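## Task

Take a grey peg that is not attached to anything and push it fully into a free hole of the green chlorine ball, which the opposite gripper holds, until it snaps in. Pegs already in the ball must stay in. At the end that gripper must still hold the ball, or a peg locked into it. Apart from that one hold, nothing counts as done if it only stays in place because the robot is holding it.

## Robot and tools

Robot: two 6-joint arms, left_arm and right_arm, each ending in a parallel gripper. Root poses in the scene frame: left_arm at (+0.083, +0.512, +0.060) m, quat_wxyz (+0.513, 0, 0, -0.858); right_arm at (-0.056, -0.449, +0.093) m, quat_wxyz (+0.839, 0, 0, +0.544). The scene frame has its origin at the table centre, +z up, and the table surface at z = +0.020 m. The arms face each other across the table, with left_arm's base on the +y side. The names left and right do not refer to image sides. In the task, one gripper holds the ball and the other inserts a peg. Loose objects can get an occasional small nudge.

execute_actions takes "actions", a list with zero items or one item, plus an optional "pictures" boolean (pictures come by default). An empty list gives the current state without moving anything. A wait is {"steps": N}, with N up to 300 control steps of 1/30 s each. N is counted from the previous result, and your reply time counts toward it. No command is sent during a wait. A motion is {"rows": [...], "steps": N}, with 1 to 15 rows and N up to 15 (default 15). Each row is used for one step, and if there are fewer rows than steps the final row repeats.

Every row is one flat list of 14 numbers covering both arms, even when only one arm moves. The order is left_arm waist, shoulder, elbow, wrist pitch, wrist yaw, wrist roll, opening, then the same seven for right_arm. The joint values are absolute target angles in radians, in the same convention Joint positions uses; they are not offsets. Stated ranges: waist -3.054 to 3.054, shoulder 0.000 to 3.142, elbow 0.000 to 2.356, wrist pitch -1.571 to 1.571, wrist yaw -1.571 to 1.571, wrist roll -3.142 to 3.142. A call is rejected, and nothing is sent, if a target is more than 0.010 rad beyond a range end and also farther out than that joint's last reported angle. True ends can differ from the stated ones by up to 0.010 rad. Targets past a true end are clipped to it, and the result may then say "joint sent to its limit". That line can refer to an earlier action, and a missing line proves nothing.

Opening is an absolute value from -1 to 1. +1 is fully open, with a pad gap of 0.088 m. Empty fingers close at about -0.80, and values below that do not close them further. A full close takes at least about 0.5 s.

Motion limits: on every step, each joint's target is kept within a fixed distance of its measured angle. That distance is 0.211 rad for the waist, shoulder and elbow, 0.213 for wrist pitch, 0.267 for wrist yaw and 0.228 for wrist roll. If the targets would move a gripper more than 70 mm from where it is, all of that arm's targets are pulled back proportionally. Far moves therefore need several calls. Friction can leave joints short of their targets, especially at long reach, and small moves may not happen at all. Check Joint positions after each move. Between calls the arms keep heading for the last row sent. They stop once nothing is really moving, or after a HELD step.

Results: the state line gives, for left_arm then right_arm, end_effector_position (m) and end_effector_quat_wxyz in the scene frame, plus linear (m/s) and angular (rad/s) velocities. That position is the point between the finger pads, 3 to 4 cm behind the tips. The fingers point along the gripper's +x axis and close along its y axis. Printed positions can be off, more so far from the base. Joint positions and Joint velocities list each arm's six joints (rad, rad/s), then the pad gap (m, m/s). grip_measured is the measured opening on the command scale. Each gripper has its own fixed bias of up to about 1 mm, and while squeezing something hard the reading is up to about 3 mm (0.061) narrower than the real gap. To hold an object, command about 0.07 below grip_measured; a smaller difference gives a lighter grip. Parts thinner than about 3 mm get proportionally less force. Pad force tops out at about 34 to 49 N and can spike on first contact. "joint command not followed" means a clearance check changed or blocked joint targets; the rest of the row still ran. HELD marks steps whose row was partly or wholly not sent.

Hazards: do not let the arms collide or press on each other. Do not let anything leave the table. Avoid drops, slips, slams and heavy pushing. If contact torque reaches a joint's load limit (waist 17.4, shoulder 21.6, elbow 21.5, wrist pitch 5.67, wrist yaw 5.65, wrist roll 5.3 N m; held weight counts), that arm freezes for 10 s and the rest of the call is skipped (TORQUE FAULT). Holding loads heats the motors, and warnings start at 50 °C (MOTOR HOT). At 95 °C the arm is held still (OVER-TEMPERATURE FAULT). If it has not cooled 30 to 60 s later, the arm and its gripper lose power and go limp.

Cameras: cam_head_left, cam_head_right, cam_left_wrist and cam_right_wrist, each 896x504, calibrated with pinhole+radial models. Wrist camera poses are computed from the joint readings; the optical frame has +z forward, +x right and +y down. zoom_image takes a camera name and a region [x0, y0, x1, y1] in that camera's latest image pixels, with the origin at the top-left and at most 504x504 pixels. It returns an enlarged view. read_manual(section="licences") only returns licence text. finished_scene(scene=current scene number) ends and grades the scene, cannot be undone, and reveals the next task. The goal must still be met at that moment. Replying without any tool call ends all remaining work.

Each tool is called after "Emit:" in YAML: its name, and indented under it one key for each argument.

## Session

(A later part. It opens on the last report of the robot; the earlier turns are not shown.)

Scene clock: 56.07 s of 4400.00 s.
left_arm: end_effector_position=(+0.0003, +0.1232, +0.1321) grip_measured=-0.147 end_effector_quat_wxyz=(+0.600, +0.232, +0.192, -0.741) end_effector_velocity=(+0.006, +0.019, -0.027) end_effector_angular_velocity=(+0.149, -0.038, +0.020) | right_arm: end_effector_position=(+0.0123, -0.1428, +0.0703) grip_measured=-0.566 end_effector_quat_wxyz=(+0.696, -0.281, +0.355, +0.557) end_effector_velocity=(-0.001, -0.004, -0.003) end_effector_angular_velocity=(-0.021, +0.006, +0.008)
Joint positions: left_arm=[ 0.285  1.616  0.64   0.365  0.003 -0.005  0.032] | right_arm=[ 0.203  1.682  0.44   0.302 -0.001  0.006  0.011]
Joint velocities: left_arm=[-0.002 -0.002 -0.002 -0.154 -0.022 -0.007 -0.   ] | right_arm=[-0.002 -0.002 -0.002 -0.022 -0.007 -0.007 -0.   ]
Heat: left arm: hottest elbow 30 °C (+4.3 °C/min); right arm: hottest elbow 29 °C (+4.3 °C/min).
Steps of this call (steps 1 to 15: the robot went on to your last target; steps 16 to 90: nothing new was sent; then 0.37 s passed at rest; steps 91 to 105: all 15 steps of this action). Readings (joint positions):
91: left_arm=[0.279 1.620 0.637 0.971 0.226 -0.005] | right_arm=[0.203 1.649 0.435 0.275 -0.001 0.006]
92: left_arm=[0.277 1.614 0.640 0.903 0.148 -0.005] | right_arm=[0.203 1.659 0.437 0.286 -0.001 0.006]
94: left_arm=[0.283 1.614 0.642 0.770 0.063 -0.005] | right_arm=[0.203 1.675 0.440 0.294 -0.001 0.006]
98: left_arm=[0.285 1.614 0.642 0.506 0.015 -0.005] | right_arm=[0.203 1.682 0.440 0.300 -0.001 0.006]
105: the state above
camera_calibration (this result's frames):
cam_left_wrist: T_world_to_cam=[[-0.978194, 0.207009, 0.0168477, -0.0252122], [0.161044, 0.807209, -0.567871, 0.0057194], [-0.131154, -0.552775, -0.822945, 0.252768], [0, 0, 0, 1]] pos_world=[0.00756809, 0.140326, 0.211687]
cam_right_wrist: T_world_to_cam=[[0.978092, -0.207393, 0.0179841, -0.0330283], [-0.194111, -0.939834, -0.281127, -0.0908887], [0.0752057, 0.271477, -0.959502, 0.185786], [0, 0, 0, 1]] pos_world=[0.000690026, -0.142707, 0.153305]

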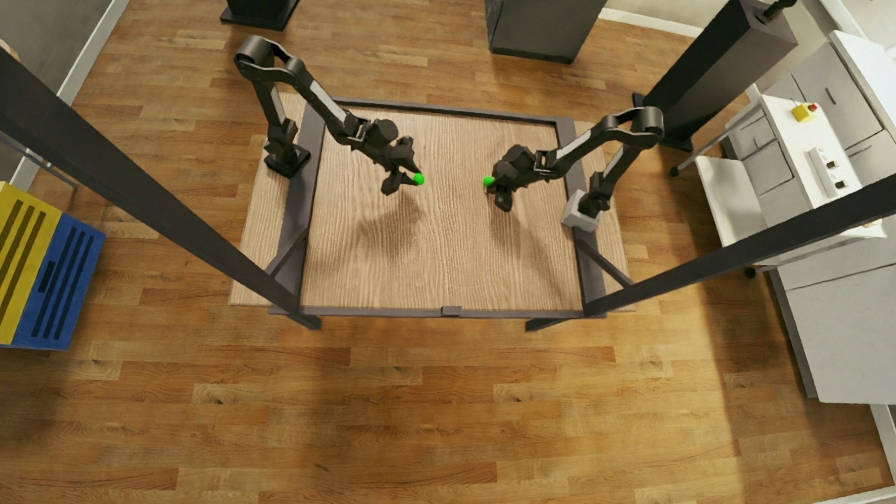

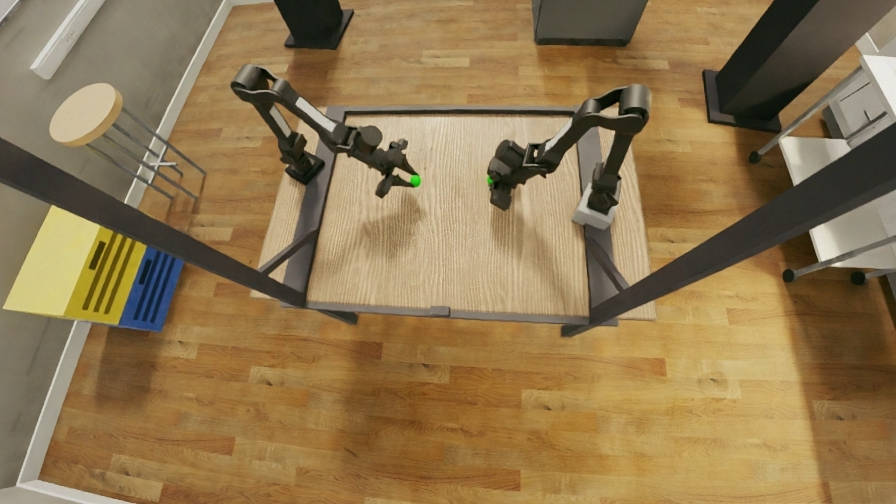

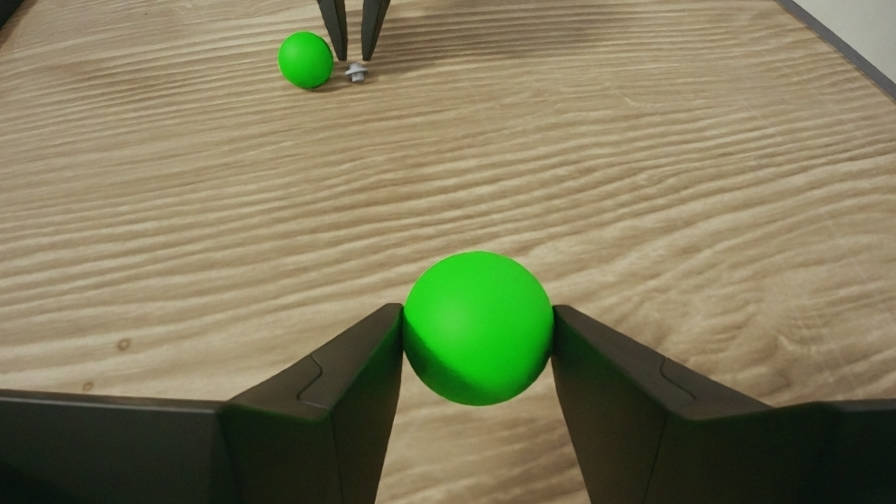

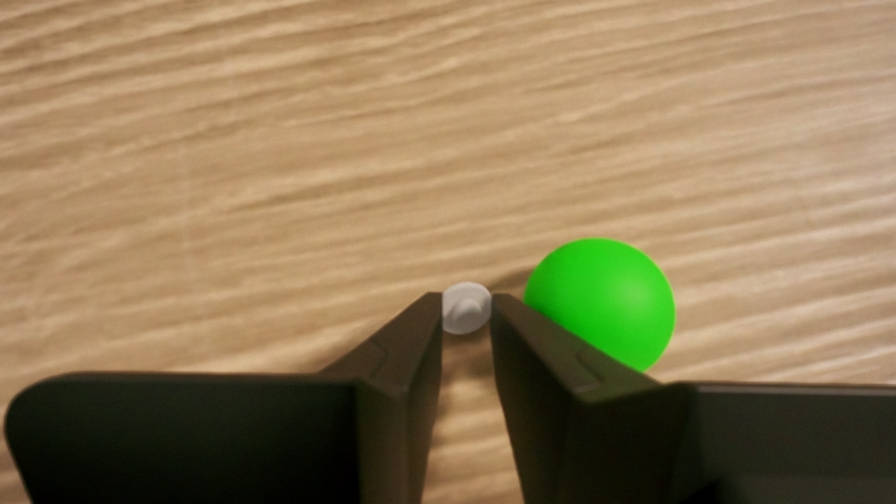

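Great side view; ~5.5 mm more.

Emit:
execute_actions:
  actions:
    - {"rows":[[0.284,1.621,0.636,0.365,0,-0.005,-0.23,0.2,1.723,0.455,0.333,0,0,-0.57]]}

Emit:
zoom_image:
  camera: "cam_left_wrist"
  region: [300, 20, 400, 100]

Scene clock: 59.83 s of 4400.00 s.
left_arm: end_effector_position=(+0.0004, +0.1233, +0.1319) grip_measured=-0.147 end_effector_quat_wxyz=(+0.600, +0.233, +0.192, -0.741) end_effector_velocity=(-0.002, +0.000, +0.003) end_effector_angular_velocity=(-0.010, +0.013, -0.004) | right_arm: end_effector_position=(+0.0129, -0.1400, +0.0656) grip_measured=-0.566 end_effector_quat_wxyz=(+0.696, -0.281, +0.355, +0.557) end_effector_velocity=(+0.001, -0.005, -0.003) end_effector_angular_velocity=(-0.026, -0.014, +0.011)
Joint positions: left_arm=[ 0.285  1.616  0.64   0.364  0.003 -0.005  0.032] | right_arm=[ 0.203  1.715  0.445  0.33  -0.001  0.006  0.011]
Joint velocities: left_arm=[-0.002 -0.007 -0.002  0.007  0.007 -0.007 -0.   ] | right_arm=[-0.002 -0.002 -0.002 -0.022  0.007 -0.022 -0.   ]
Heat: left arm: hottest elbow 30 °C (+4.0 °C/min); right arm: hottest elbow 29 °C (+4.0 °C/min).
Steps of this call (steps 1 to 30: the robot went on to your last target; steps 31 to 90: nothing new was sent; then 0.27 s passed at rest; steps 91 to 105: all 15 steps of this action). Readings (joint positions):
91: left_arm=[0.285 1.616 0.640 0.352 0.003 -0.005] | right_arm=[0.203 1.687 0.440 0.308 -0.001 0.006]
92: left_arm=[0.285 1.616 0.640 0.355 0.003 -0.005] | right_arm=[0.203 1.696 0.442 0.317 -0.001 0.006]
94: left_arm=[0.285 1.616 0.640 0.360 0.003 -0.005] | right_arm=[0.203 1.708 0.445 0.324 -0.001 0.006]
98: left_arm=[0.285 1.616 0.640 0.363 0.003 -0.005] | right_arm=[0.203 1.715 0.445 0.329 -0.001 0.006]
105: the state above
camera_calibration (this result's frames):
cam_left_wrist: T_world_to_cam=[[-0.978334, 0.206381, 0.0164096, -0.0249588], [0.160917, 0.807894, -0.566933, 0.0052782], [-0.130262, -0.552009, -0.8236, 0.252674], [0, 0, 0, 1]] pos_world=[0.00764639, 0.140365, 0.211505]
cam_right_wrist: T_world_to_cam=[[0.97809, -0.207406, 0.0179914, -0.0329741], [-0.194065, -0.939625, -0.281859, -0.0893988], [0.0753644, 0.272192, -0.959287, 0.180604], [0, 0, 0, 1]] pos_world=[0.00129133, -0.139999, 0.148647]

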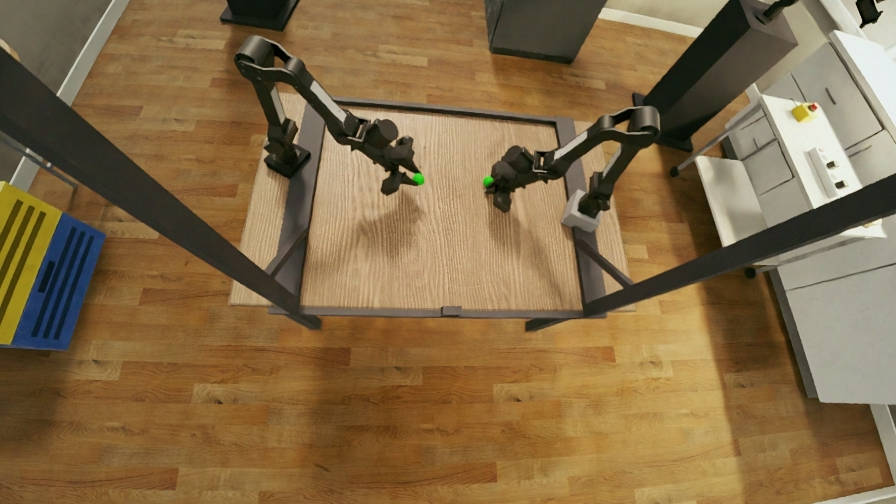

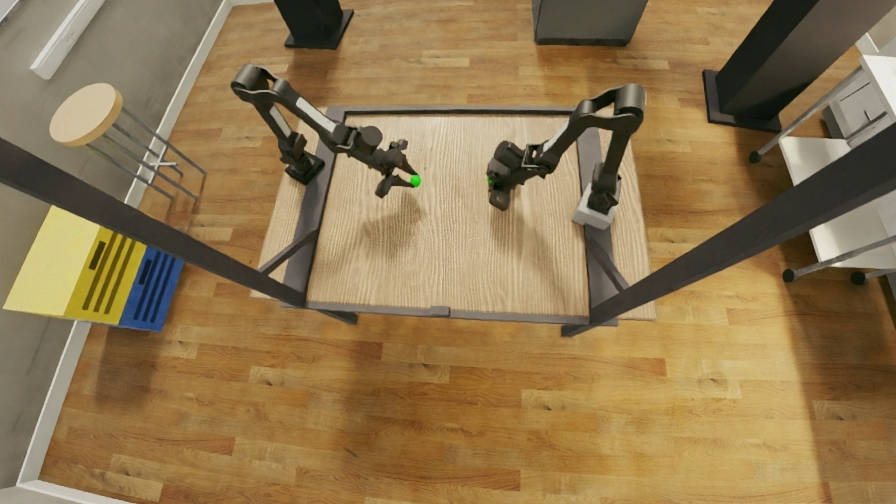

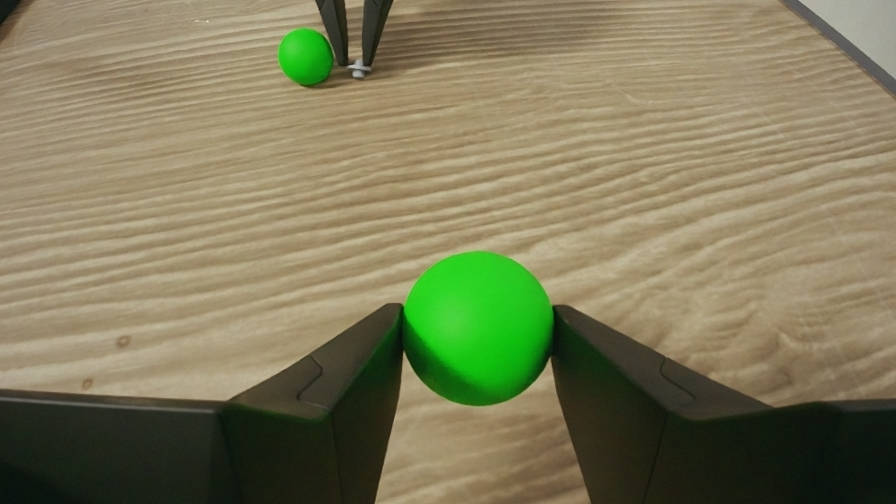

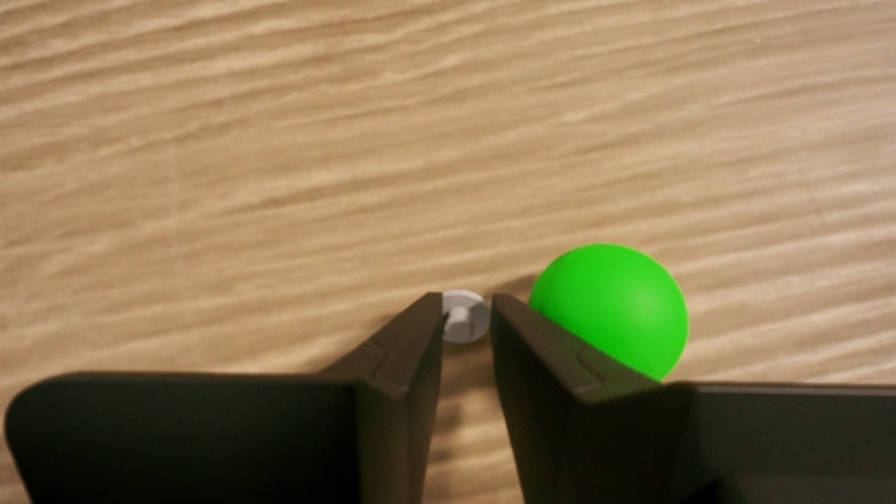

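Region (300, 20, 400, 100) of cam_left_wrist's 896x504 image, scaled by 5.040, with more detail than that image has; it fills the top 403 rows of this view, and the rest is white.

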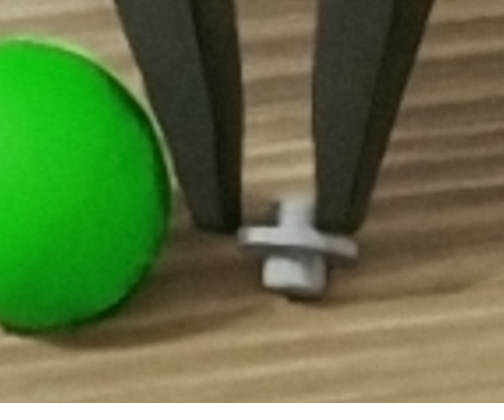

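Back off slightly and close.

Emit:
execute_actions:
  actions:
    - {"rows":[[0.284,1.621,0.636,0.365,0,-0.005,-0.23,0.2,1.715,0.455,0.338,0,0,-0.57],[0.284,1.621,0.636,0.365,0,-0.005,-0.23,0.2,1.715,0.455,0.338,0,0,-0.57],[0.284,1.621,0.636,0.365,0,-0.005,-0.23,0.2,1.715,0.455,0.338,0,0,-0.57],[0.284,1.621,0.636,0.365,0,-0.005,-0.23,0.2,1.715,0.455,0.338,0,0,-0.6],[0.284,1.621,0.636,0.365,0,-0.005,-0.23,0.2,1.715,0.455,0.338,0,0,-0.63],[0.284,1.621,0.636,0.365,0,-0.005,-0.23,0.2,1.715,0.455,0.338,0,0,-0.66],[0.284,1.621,0.636,0.365,0,-0.005,-0.23,0.2,1.715,0.455,0.338,0,0,-0.69],[0.284,1.621,0.636,0.365,0,-0.005,-0.23,0.2,1.715,0.455,0.338,0,0,-0.73],[0.284,1.621,0.636,0.365,0,-0.005,-0.23,0.2,1.715,0.455,0.338,0,0,-0.8]]}

Emit:
zoom_image:
  camera: "cam_left_wrist"
  region: [300, 20, 400, 100]

Scene clock: 64.50 s of 4400.00 s.
left_arm: end_effector_position=(+0.0004, +0.1233, +0.1319) grip_measured=-0.147 end_effector_quat_wxyz=(+0.600, +0.233, +0.192, -0.741) end_effector_velocity=(-0.002, +0.002, -0.001) end_effector_angular_velocity=(+0.007, -0.003, -0.013) | right_arm: end_effector_position=(+0.0132, -0.1389, +0.0664) grip_measured=-0.738 end_effector_quat_wxyz=(+0.697, -0.280, +0.353, +0.558) end_effector_velocity=(+0.001, -0.002, -0.001) end_effector_angular_velocity=(-0.007, +0.000, -0.013)
Joint positions: left_arm=[ 0.285  1.616  0.64   0.364  0.003 -0.005  0.032] | right_arm=[ 0.203  1.715  0.446  0.335 -0.001  0.006  0.003]
Joint velocities: left_arm=[-0.002 -0.002 -0.002 -0.007  0.007  0.007 -0.   ] | right_arm=[-0.002 -0.002 -0.002 -0.007  0.007  0.007 -0.   ]
Heat: left arm: hottest elbow 30 °C (+3.0 °C/min); right arm: hottest elbow 29 °C (+3.0 °C/min).
Steps of this call (steps 1 to 15: the robot went on to your last target; steps 16 to 90: nothing new was sent; then 1.17 s passed at rest; steps 91 to 105: all 15 steps of this action). Readings (joint positions):
91: left_arm=[0.285 1.616 0.640 0.364 0.003 -0.005] | right_arm=[0.203 1.715 0.445 0.331 -0.001 0.006]
92: left_arm=[0.285 1.616 0.640 0.364 0.003 -0.005] | right_arm=[0.203 1.715 0.445 0.332 -0.001 0.006]
94: left_arm=[0.285 1.616 0.640 0.364 0.003 -0.005] | right_arm=[0.203 1.715 0.445 0.334 -0.001 0.006]
98: left_arm=[0.285 1.616 0.640 0.364 0.003 -0.005] | right_arm=[0.203 1.715 0.446 0.334 -0.001 0.006]
105: the state above
camera_calibration (this result's frames):
cam_left_wrist: T_world_to_cam=[[-0.978334, 0.206381, 0.0164096, -0.0249588], [0.160917, 0.807894, -0.566933, 0.0052782], [-0.130262, -0.552009, -0.8236, 0.252674], [0, 0, 0, 1]] pos_world=[0.00764639, 0.140365, 0.211505]
cam_right_wrist: T_world_to_cam=[[0.978067, -0.207507, 0.0180459, -0.033016], [-0.193712, -0.938035, -0.287344, -0.0875517], [0.0765535, 0.277546, -0.957657, 0.181674], [0, 0, 0, 1]] pos_world=[0.00142432, -0.139401, 0.14942]

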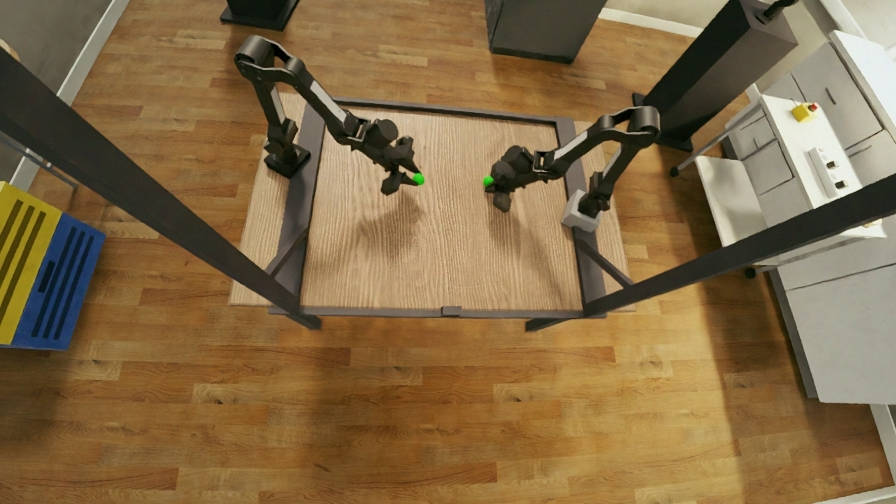

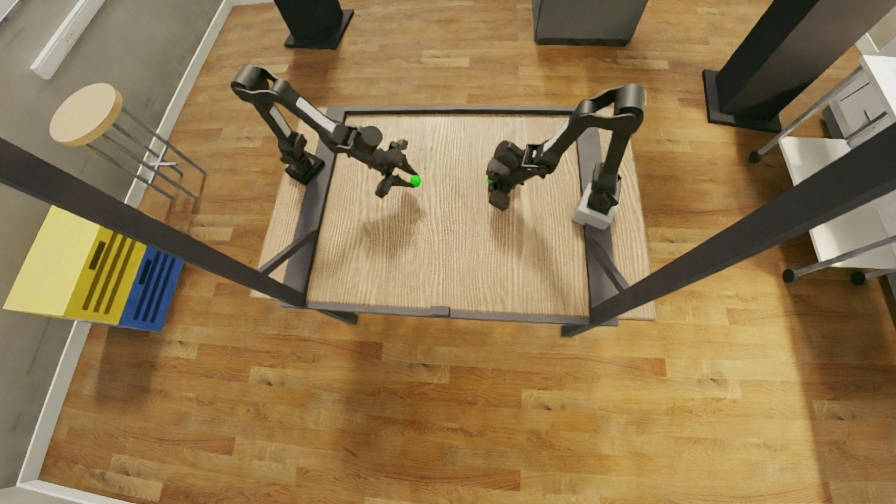

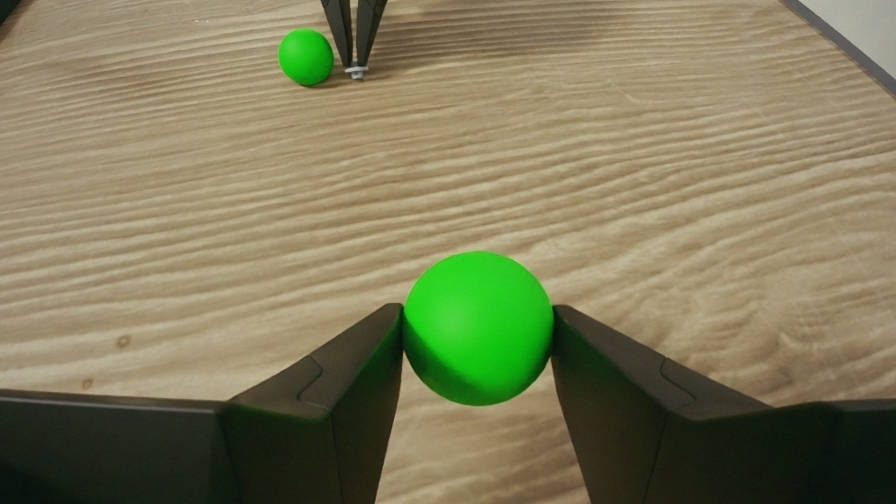

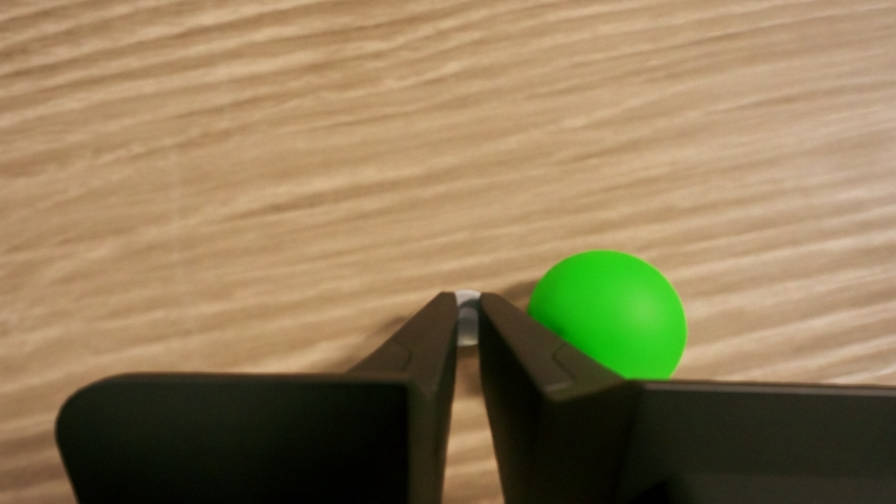

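Region (300, 20, 400, 100) of cam_left_wrist's 896x504 image, scaled by 5.040, with more detail than that image has; it fills the top 403 rows of this view, and the rest is white.

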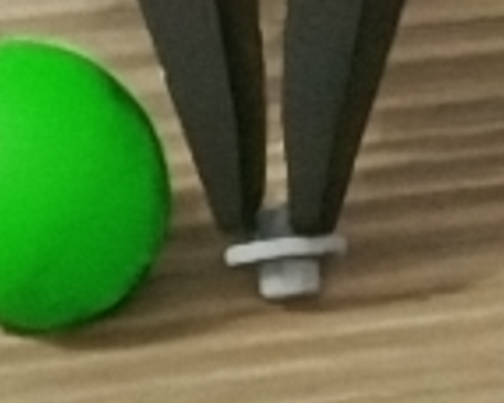

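Emit:
execute_actions:
  actions:
    - {"rows":[[0.349,1.621,0.636,0.978,0,-0.005,-0.23,0.21,1.565,0.44,0.4,0,0,-0.82],[0.349,1.621,0.636,0.978,0,-0.005,-0.23,0.21,1.565,0.44,0.4,0,0,-0.82],[0.349,1.621,0.636,0.978,0,-0.005,-0.23,0.21,1.565,0.44,0.4,0,0,-0.82],[0.349,1.621,0.636,0.978,0,-0.005,-0.23,0.279,1.565,0.39,1.178,0,0,-0.82]]}
  pictures: false

Emit:
execute_actions:
  actions:
    - {"steps":25}

Scene clock: 70.63 s of 4400.00 s.
left_arm: end_effector_position=(+0.0196, +0.0799, +0.2530) grip_measured=-0.147 end_effector_quat_wxyz=(+0.654, +0.004, +0.007, -0.756) end_effector_velocity=(+0.002, -0.000, +0.034) end_effector_angular_velocity=(-0.151, +0.029, +0.020) | right_arm: end_effector_position=(+0.0010, -0.0651, +0.2437) grip_measured=-0.738 end_effector_quat_wxyz=(+0.757, -0.019, +0.026, +0.653) end_effector_velocity=(+0.001, +0.006, +0.220) end_effector_angular_velocity=(+0.922, -0.157, +0.006)
Joint positions: left_arm=[ 0.347  1.619  0.636  0.968 -0.    -0.005  0.032] | right_arm=[0.276 1.573 0.398 1.11  0.002 0.006 0.003]
Joint velocities: left_arm=[-0.002 -0.002 -0.002  0.154 -0.022 -0.007  0.   ] | right_arm=[-0.002 -0.11  -0.002  0.828 -0.007 -0.022 -0.   ]
Heat: left arm: hottest elbow 30 °C (+3.0 °C/min); right arm: hottest elbow 29 °C (+2.0 °C/min).
Steps of this call (steps 1 to 15: the robot went on to your last target; steps 16 to 90: nothing new was sent; then 2.63 s passed at rest; steps 91 to 105: all 15 steps of this action). Readings (joint positions):
91: left_arm=[0.290 1.616 0.637 0.409 0.005 -0.005] | right_arm=[0.203 1.697 0.445 0.342 -0.001 0.006]
92: left_arm=[0.304 1.620 0.634 0.474 0.005 -0.005] | right_arm=[0.204 1.671 0.438 0.353 -0.001 0.006]
94: left_arm=[0.332 1.620 0.634 0.612 0.001 -0.005] | right_arm=[0.212 1.614 0.430 0.431 0.002 0.006]
98: left_arm=[0.347 1.620 0.635 0.863 -0.000 -0.005] | right_arm=[0.271 1.577 0.408 0.696 0.002 0.006]
105: the state above

Scene clock: 71.47 s of 4400.00 s.
left_arm: end_effector_position=(+0.0196, +0.0799, +0.2551) grip_measured=-0.147 end_effector_quat_wxyz=(+0.654, +0.000, +0.004, -0.756) end_effector_velocity=(+0.002, +0.000, +0.002) end_effector_angular_velocity=(-0.004, +0.023, +0.010) | right_arm: end_effector_position=(+0.0010, -0.0650, +0.2587) grip_measured=-0.738 end_effector_quat_wxyz=(+0.757, +0.003, +0.001, +0.653) end_effector_velocity=(+0.002, -0.001, -0.002) end_effector_angular_velocity=(-0.008, -0.006, -0.010)
Joint positions: left_arm=[ 0.347  1.619  0.636  0.977 -0.    -0.005  0.032] | right_arm=[0.276 1.57  0.397 1.175 0.002 0.006 0.003]
Joint velocities: left_arm=[ 0.002 -0.002 -0.002  0.007 -0.007 -0.022 -0.   ] | right_arm=[-0.002 -0.002 -0.002 -0.007  0.007 -0.007 -0.   ]
Heat: left arm: hottest elbow 30 °C (+3.0 °C/min); right arm: hottest elbow 29 °C (+2.0 °C/min).
Steps of this call (steps 1 to 25: the robot went on to your last target). Readings (joint positions):
1: left_arm=[0.347 1.619 0.636 0.972 -0.000 -0.005] | right_arm=[0.276 1.570 0.398 1.132 0.002 0.006]
2: left_arm=[0.347 1.619 0.636 0.976 -0.000 -0.005] | right_arm=[0.276 1.570 0.398 1.146 0.002 0.006]
4: left_arm=[0.347 1.619 0.636 0.976 -0.000 -0.005] | right_arm=[0.276 1.570 0.398 1.160 0.002 0.006]
8: left_arm=[0.347 1.619 0.636 0.977 -0.000 -0.005] | right_arm=[0.276 1.570 0.397 1.172 0.002 0.006]
25: the state above
camera_calibration (this result's frames):
cam_left_wrist: T_world_to_cam=[[-0.988436, 0.151046, 0.0134121, 0.00616804], [0.0408872, 0.35064, -0.935617, 0.240006], [-0.146024, -0.924249, -0.352761, 0.242575], [0, 0, 0, 1]] pos_world=[0.0317054, 0.139112, 0.310042]
cam_right_wrist: T_world_to_cam=[[0.987433, -0.15697, 0.0183167, -0.00604736], [-0.0357036, -0.334485, -0.941725, 0.243081], [0.15395, 0.929236, -0.335886, 0.22771], [0, 0, 0, 1]] pos_world=[-0.0204056, -0.131238, 0.30551]

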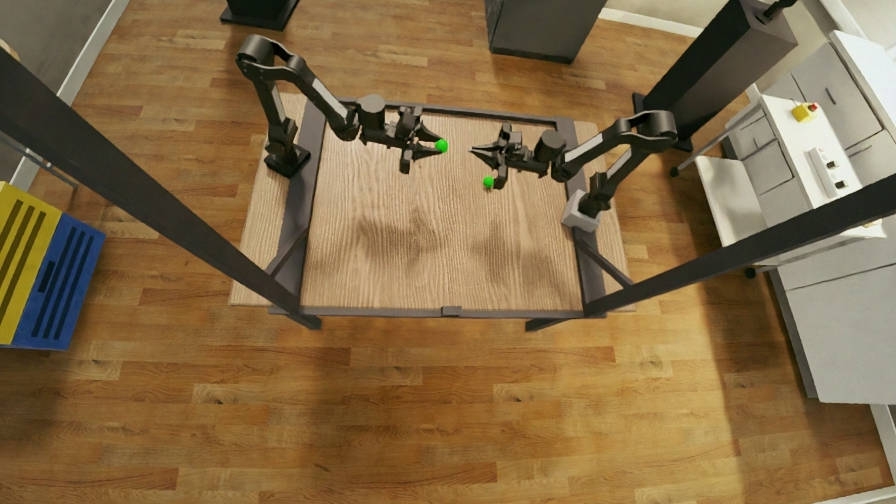

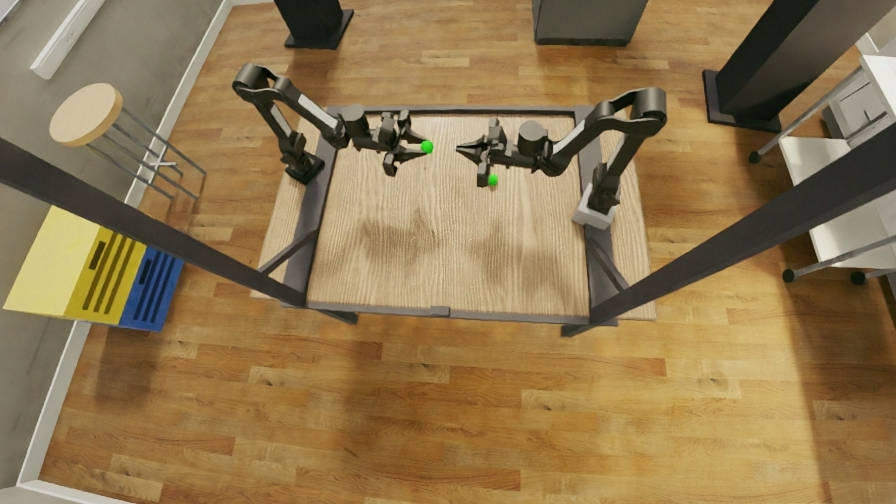

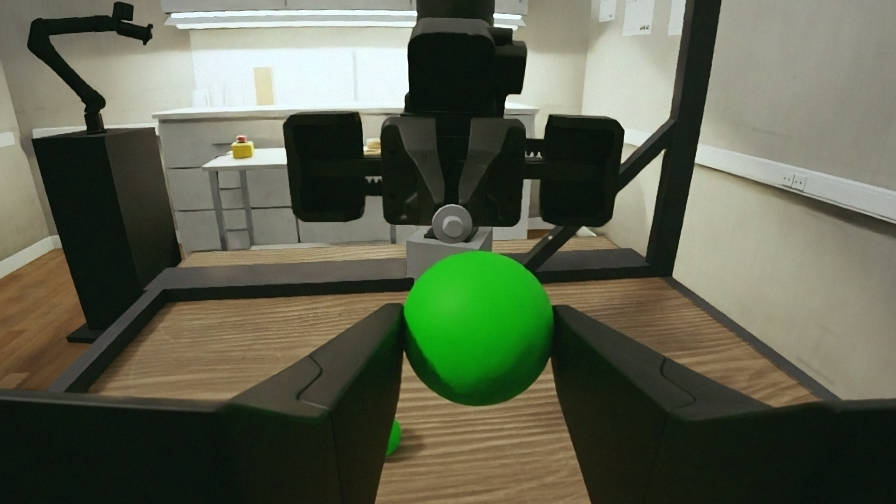

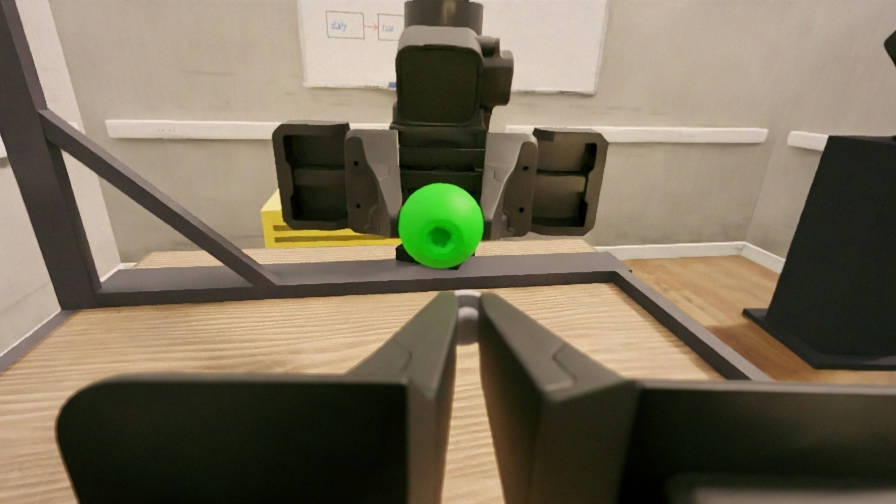

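Emit:
execute_actions:
  actions:
    - {"rows":[[0.356,1.621,0.636,0.978,0,-0.005,-0.23,0.287,1.682,0.523,1.158,0,0,-0.82]]}

Emit:
zoom_image:
  camera: "cam_right_wrist"
  region: [380, 180, 560, 360]

Scene clock: 75.87 s of 4400.00 s.
left_arm: end_effector_position=(+0.0218, +0.0796, +0.2551) grip_measured=-0.147 end_effector_quat_wxyz=(+0.656, +0.000, +0.004, -0.755) end_effector_velocity=(+0.000, +0.001, -0.002) end_effector_angular_velocity=(+0.010, +0.021, +0.005) | right_arm: end_effector_position=(+0.0019, -0.0355, +0.2575) grip_measured=-0.738 end_effector_quat_wxyz=(+0.755, +0.001, +0.003, +0.656) end_effector_velocity=(-0.002, -0.000, -0.002) end_effector_angular_velocity=(-0.006, +0.008, +0.010)
Joint positions: left_arm=[ 0.352  1.619  0.636  0.977 -0.    -0.005  0.032] | right_arm=[0.284 1.673 0.511 1.159 0.002 0.006 0.003]
Joint velocities: left_arm=[-0.002 -0.002 -0.002 -0.007 -0.007 -0.022 -0.   ] | right_arm=[ 0.002 -0.002 -0.002 -0.007 -0.007  0.007 -0.   ]
Heat: left arm: hottest elbow 30 °C (+2.0 °C/min); right arm: hottest elbow 29 °C (+2.0 °C/min).
Steps of this call (steps 1 to 15: the robot went on to your last target; steps 16 to 90: nothing new was sent; then 0.90 s passed at rest; steps 91 to 105: all 15 steps of this action). Readings (joint positions):
91: left_arm=[0.348 1.619 0.636 0.977 -0.000 -0.005] | right_arm=[0.277 1.586 0.413 1.175 0.002 0.006]
92: left_arm=[0.349 1.619 0.636 0.977 -0.000 -0.005] | right_arm=[0.279 1.613 0.443 1.171 0.002 0.006]
94: left_arm=[0.351 1.619 0.636 0.977 -0.000 -0.005] | right_arm=[0.283 1.654 0.490 1.162 0.002 0.006]
98: left_arm=[0.352 1.619 0.636 0.977 -0.000 -0.005] | right_arm=[0.284 1.670 0.508 1.160 0.002 0.006]
105: the state above
camera_calibration (this result's frames):
cam_left_wrist: T_world_to_cam=[[-0.989173, 0.146143, 0.0134121, 0.00873991], [0.0391478, 0.350838, -0.935617, 0.240048], [-0.141439, -0.924962, -0.352761, 0.24256], [0, 0, 0, 1]] pos_world=[0.0335555, 0.138864, 0.310042]
cam_right_wrist: T_world_to_cam=[[0.988675, -0.148944, 0.0183918, -0.00205462], [-0.0338086, -0.340447, -0.939656, 0.25109], [0.146218, 0.928392, -0.341627, 0.201197], [0, 0, 0, 1]] pos_world=[-0.0188982, -0.101613, 0.30471]

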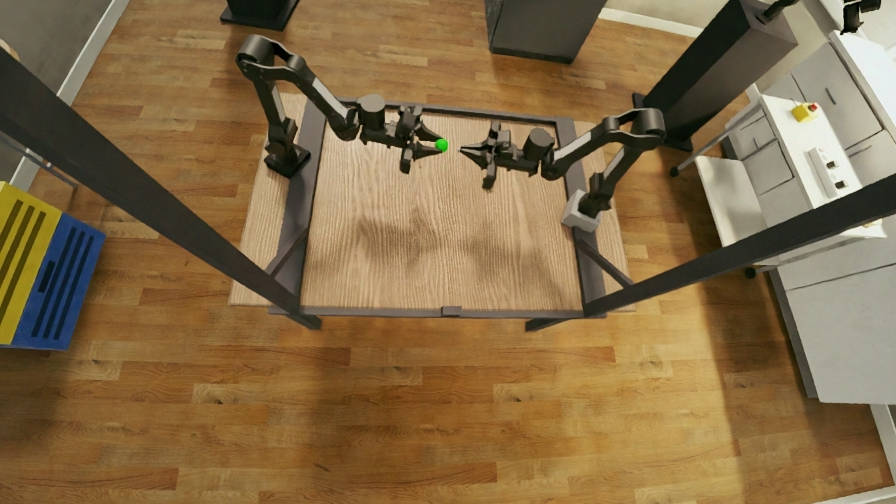

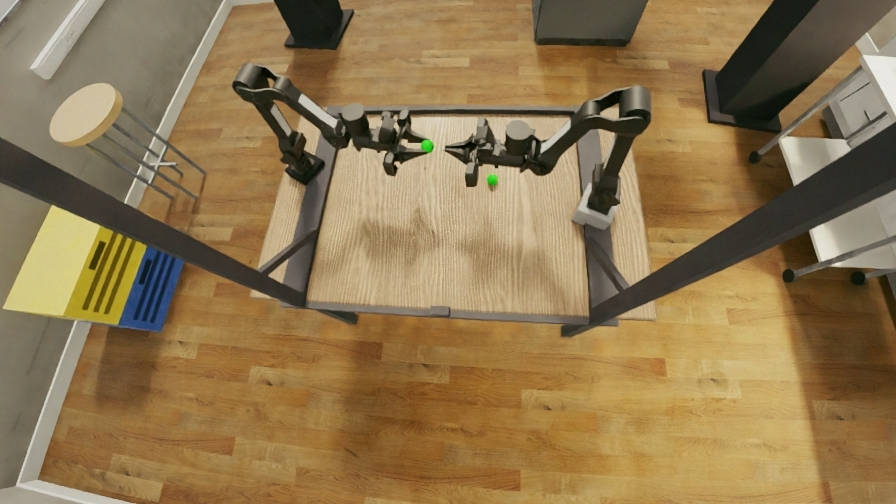

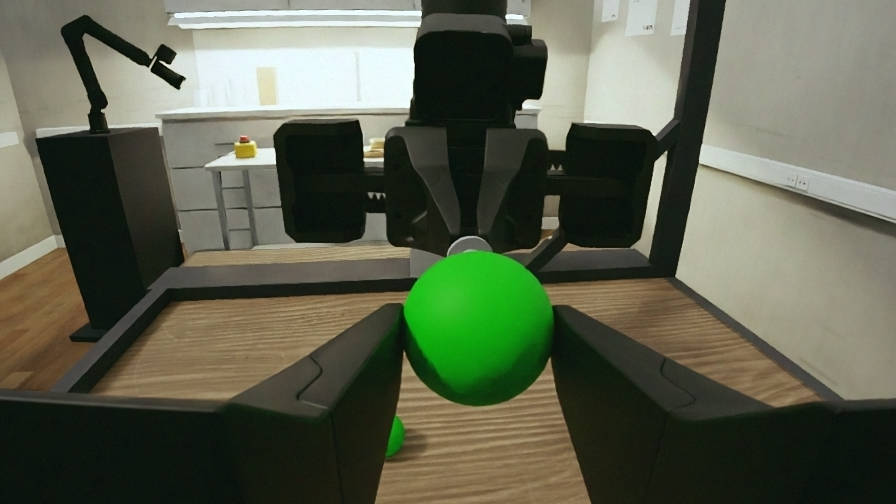

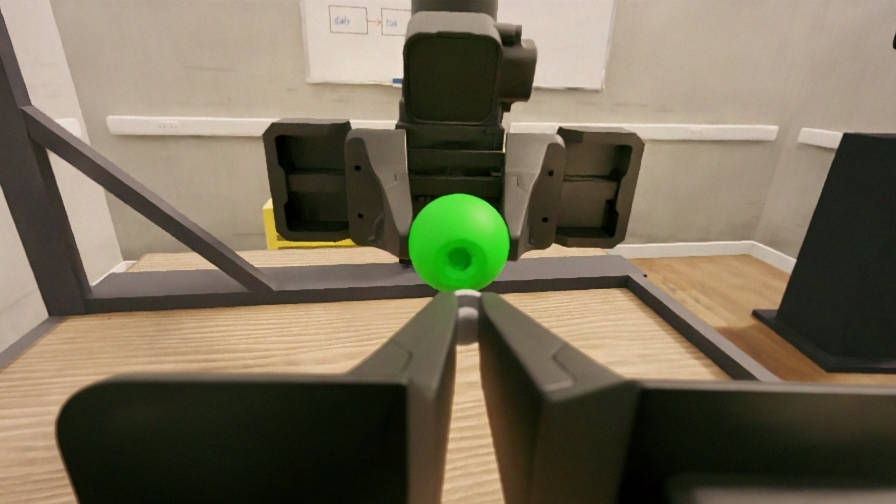

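Region (380, 180, 560, 360) of cam_right_wrist's 896x504 image, scaled by 2.800, with more detail than that image has.

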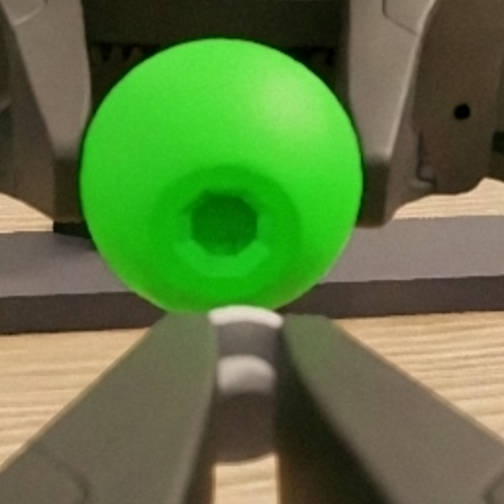

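Emit:
execute_actions:
  actions:
    - {"rows":[[0.358,1.621,0.636,0.978,0,-0.005,-0.23,0.287,1.714,0.565,1.155,0,1.575,-0.82]]}
  pictures: false

Emit:
execute_actions:
  actions:
    - {"steps":30}

Scene clock: 80.63 s of 4400.00 s.
left_arm: end_effector_position=(+0.0226, +0.0795, +0.2551) grip_measured=-0.147 end_effector_quat_wxyz=(+0.657, +0.000, +0.004, -0.754) end_effector_velocity=(+0.002, +0.000, -0.002) end_effector_angular_velocity=(+0.008, +0.006, +0.010) | right_arm: end_effector_position=(+0.0032, -0.0252, +0.2599) grip_measured=-0.738 end_effector_quat_wxyz=(+0.658, +0.369, +0.318, +0.574) end_effector_velocity=(-0.000, -0.001, -0.002) end_effector_angular_velocity=(+0.272, +1.996, +0.014)
Joint positions: left_arm=[ 0.354  1.619  0.636  0.977 -0.    -0.005  0.032] | right_arm=[0.285 1.705 0.553 1.156 0.002 1.018 0.003]
Joint velocities: left_arm=[ 0.002 -0.002 -0.002 -0.007 -0.007 -0.007 -0.   ] | right_arm=[-0.002 -0.002 -0.002 -0.007 -0.007  2.015 -0.   ]
Heat: left arm: hottest elbow 30 °C (+2.0 °C/min); right arm: hottest elbow 29 °C (+1.0 °C/min).
Steps of this call (steps 1 to 15: the robot went on to your last target; steps 16 to 90: nothing new was sent; then 1.27 s passed at rest; steps 91 to 105: all 15 steps of this action). Readings (joint positions):
91: left_arm=[0.352 1.619 0.636 0.977 -0.000 -0.005] | right_arm=[0.285 1.678 0.517 1.159 0.002 0.055]
92: left_arm=[0.353 1.619 0.636 0.977 -0.000 -0.005] | right_arm=[0.285 1.687 0.528 1.158 0.002 0.125]
94: left_arm=[0.354 1.619 0.636 0.977 -0.000 -0.005] | right_arm=[0.285 1.700 0.546 1.156 0.002 0.263]
98: left_arm=[0.354 1.619 0.636 0.977 -0.000 -0.005] | right_arm=[0.285 1.704 0.553 1.156 0.002 0.536]
105: the state above

Scene clock: 81.63 s of 4400.00 s.
left_arm: end_effector_position=(+0.0226, +0.0795, +0.2551) grip_measured=-0.147 end_effector_quat_wxyz=(+0.657, +0.000, +0.004, -0.754) end_effector_velocity=(-0.002, +0.002, -0.004) end_effector_angular_velocity=(+0.013, +0.006, +0.000) | right_arm: end_effector_position=(+0.0032, -0.0251, +0.2598) grip_measured=-0.738 end_effector_quat_wxyz=(+0.533, +0.534, +0.463, +0.465) end_effector_velocity=(-0.000, -0.001, -0.002) end_effector_angular_velocity=(-0.008, -0.006, +0.005)
Joint positions: left_arm=[ 0.354  1.619  0.636  0.977 -0.    -0.005  0.032] | right_arm=[0.285 1.705 0.553 1.156 0.002 1.569 0.003]
Joint velocities: left_arm=[-0.007 -0.002 -0.007 -0.007 -0.007 -0.007  0.   ] | right_arm=[-0.002 -0.002 -0.002 -0.007 -0.007 -0.007 -0.   ]
Heat: left arm: hottest elbow 30 °C (+2.0 °C/min); right arm: hottest elbow 29 °C (+1.0 °C/min).
Steps of this call (steps 1 to 30: the robot went on to your last target). Readings (joint positions):
1: left_arm=[0.354 1.619 0.636 0.977 -0.000 -0.005] | right_arm=[0.285 1.705 0.553 1.156 0.002 1.087]
2: left_arm=[0.354 1.619 0.636 0.977 -0.000 -0.005] | right_arm=[0.285 1.705 0.553 1.156 0.002 1.155]
4: left_arm=[0.354 1.619 0.636 0.977 -0.000 -0.005] | right_arm=[0.285 1.705 0.553 1.156 0.002 1.295]
8: left_arm=[0.354 1.619 0.636 0.977 -0.000 -0.005] | right_arm=[0.285 1.705 0.553 1.156 0.002 1.506]
30: the state above
All arms were judged still, so your last target was given up. Only a new action makes them travel on or press farther. Fingers that are still opening or closing keep moving.
camera_calibration (this result's frames):
cam_left_wrist: T_world_to_cam=[[-0.98945, 0.144256, 0.0134121, 0.00972905], [0.0384785, 0.350912, -0.935617, 0.240066], [-0.139675, -0.92523, -0.352761, 0.242552], [0, 0, 0, 1]] pos_world=[0.0342673, 0.138771, 0.310042]
cam_right_wrist: T_world_to_cam=[[0.0243688, -0.00959774, -0.999657, 0.26922], [-0.978597, -0.204617, -0.0218909, 0.0248223], [-0.204336, 0.978795, -0.0143786, 0.109521], [0, 0, 0, 1]] pos_world=[0.0401096, -0.0995354, 0.271246]

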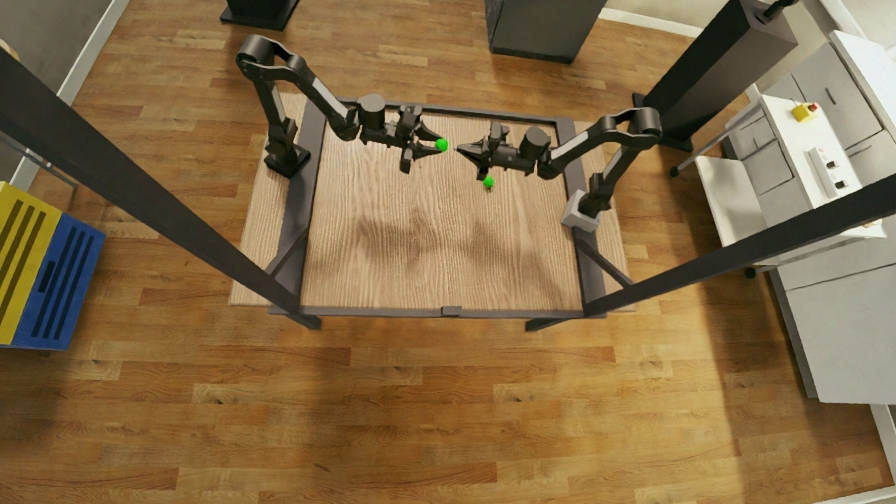

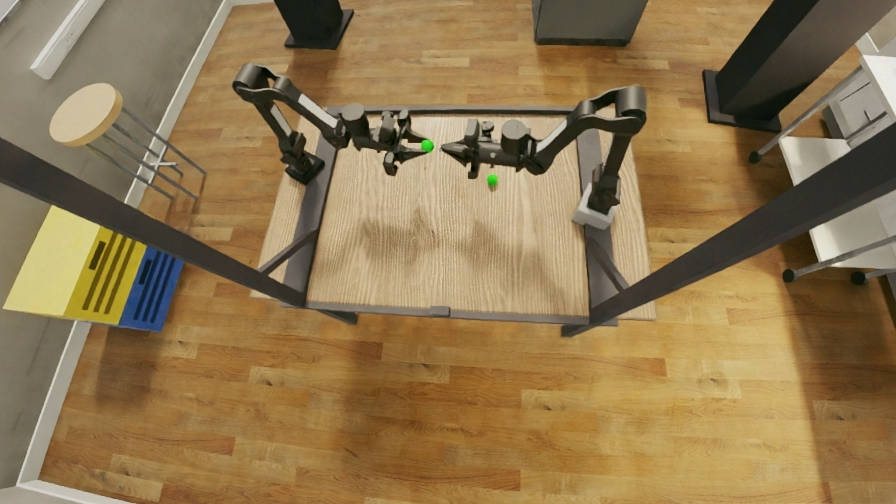

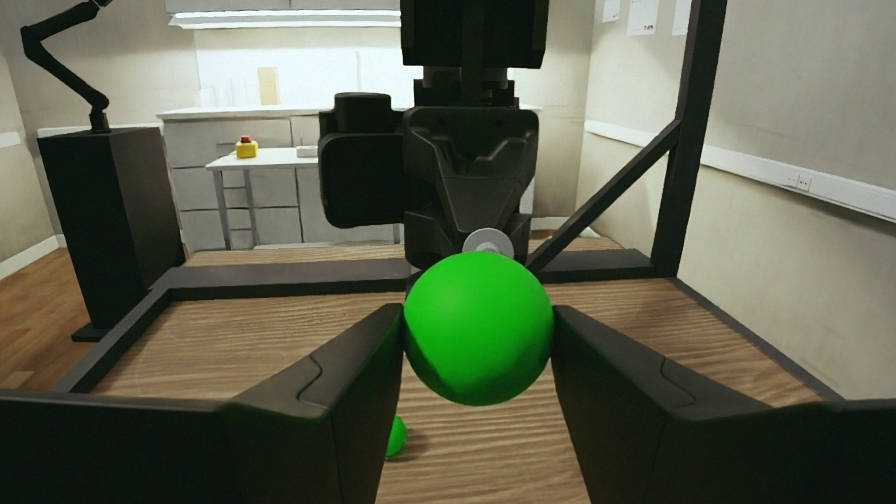

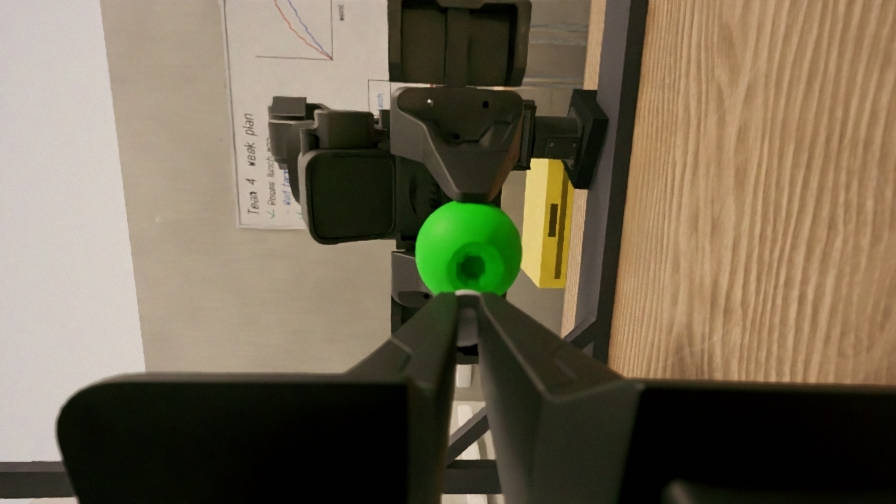

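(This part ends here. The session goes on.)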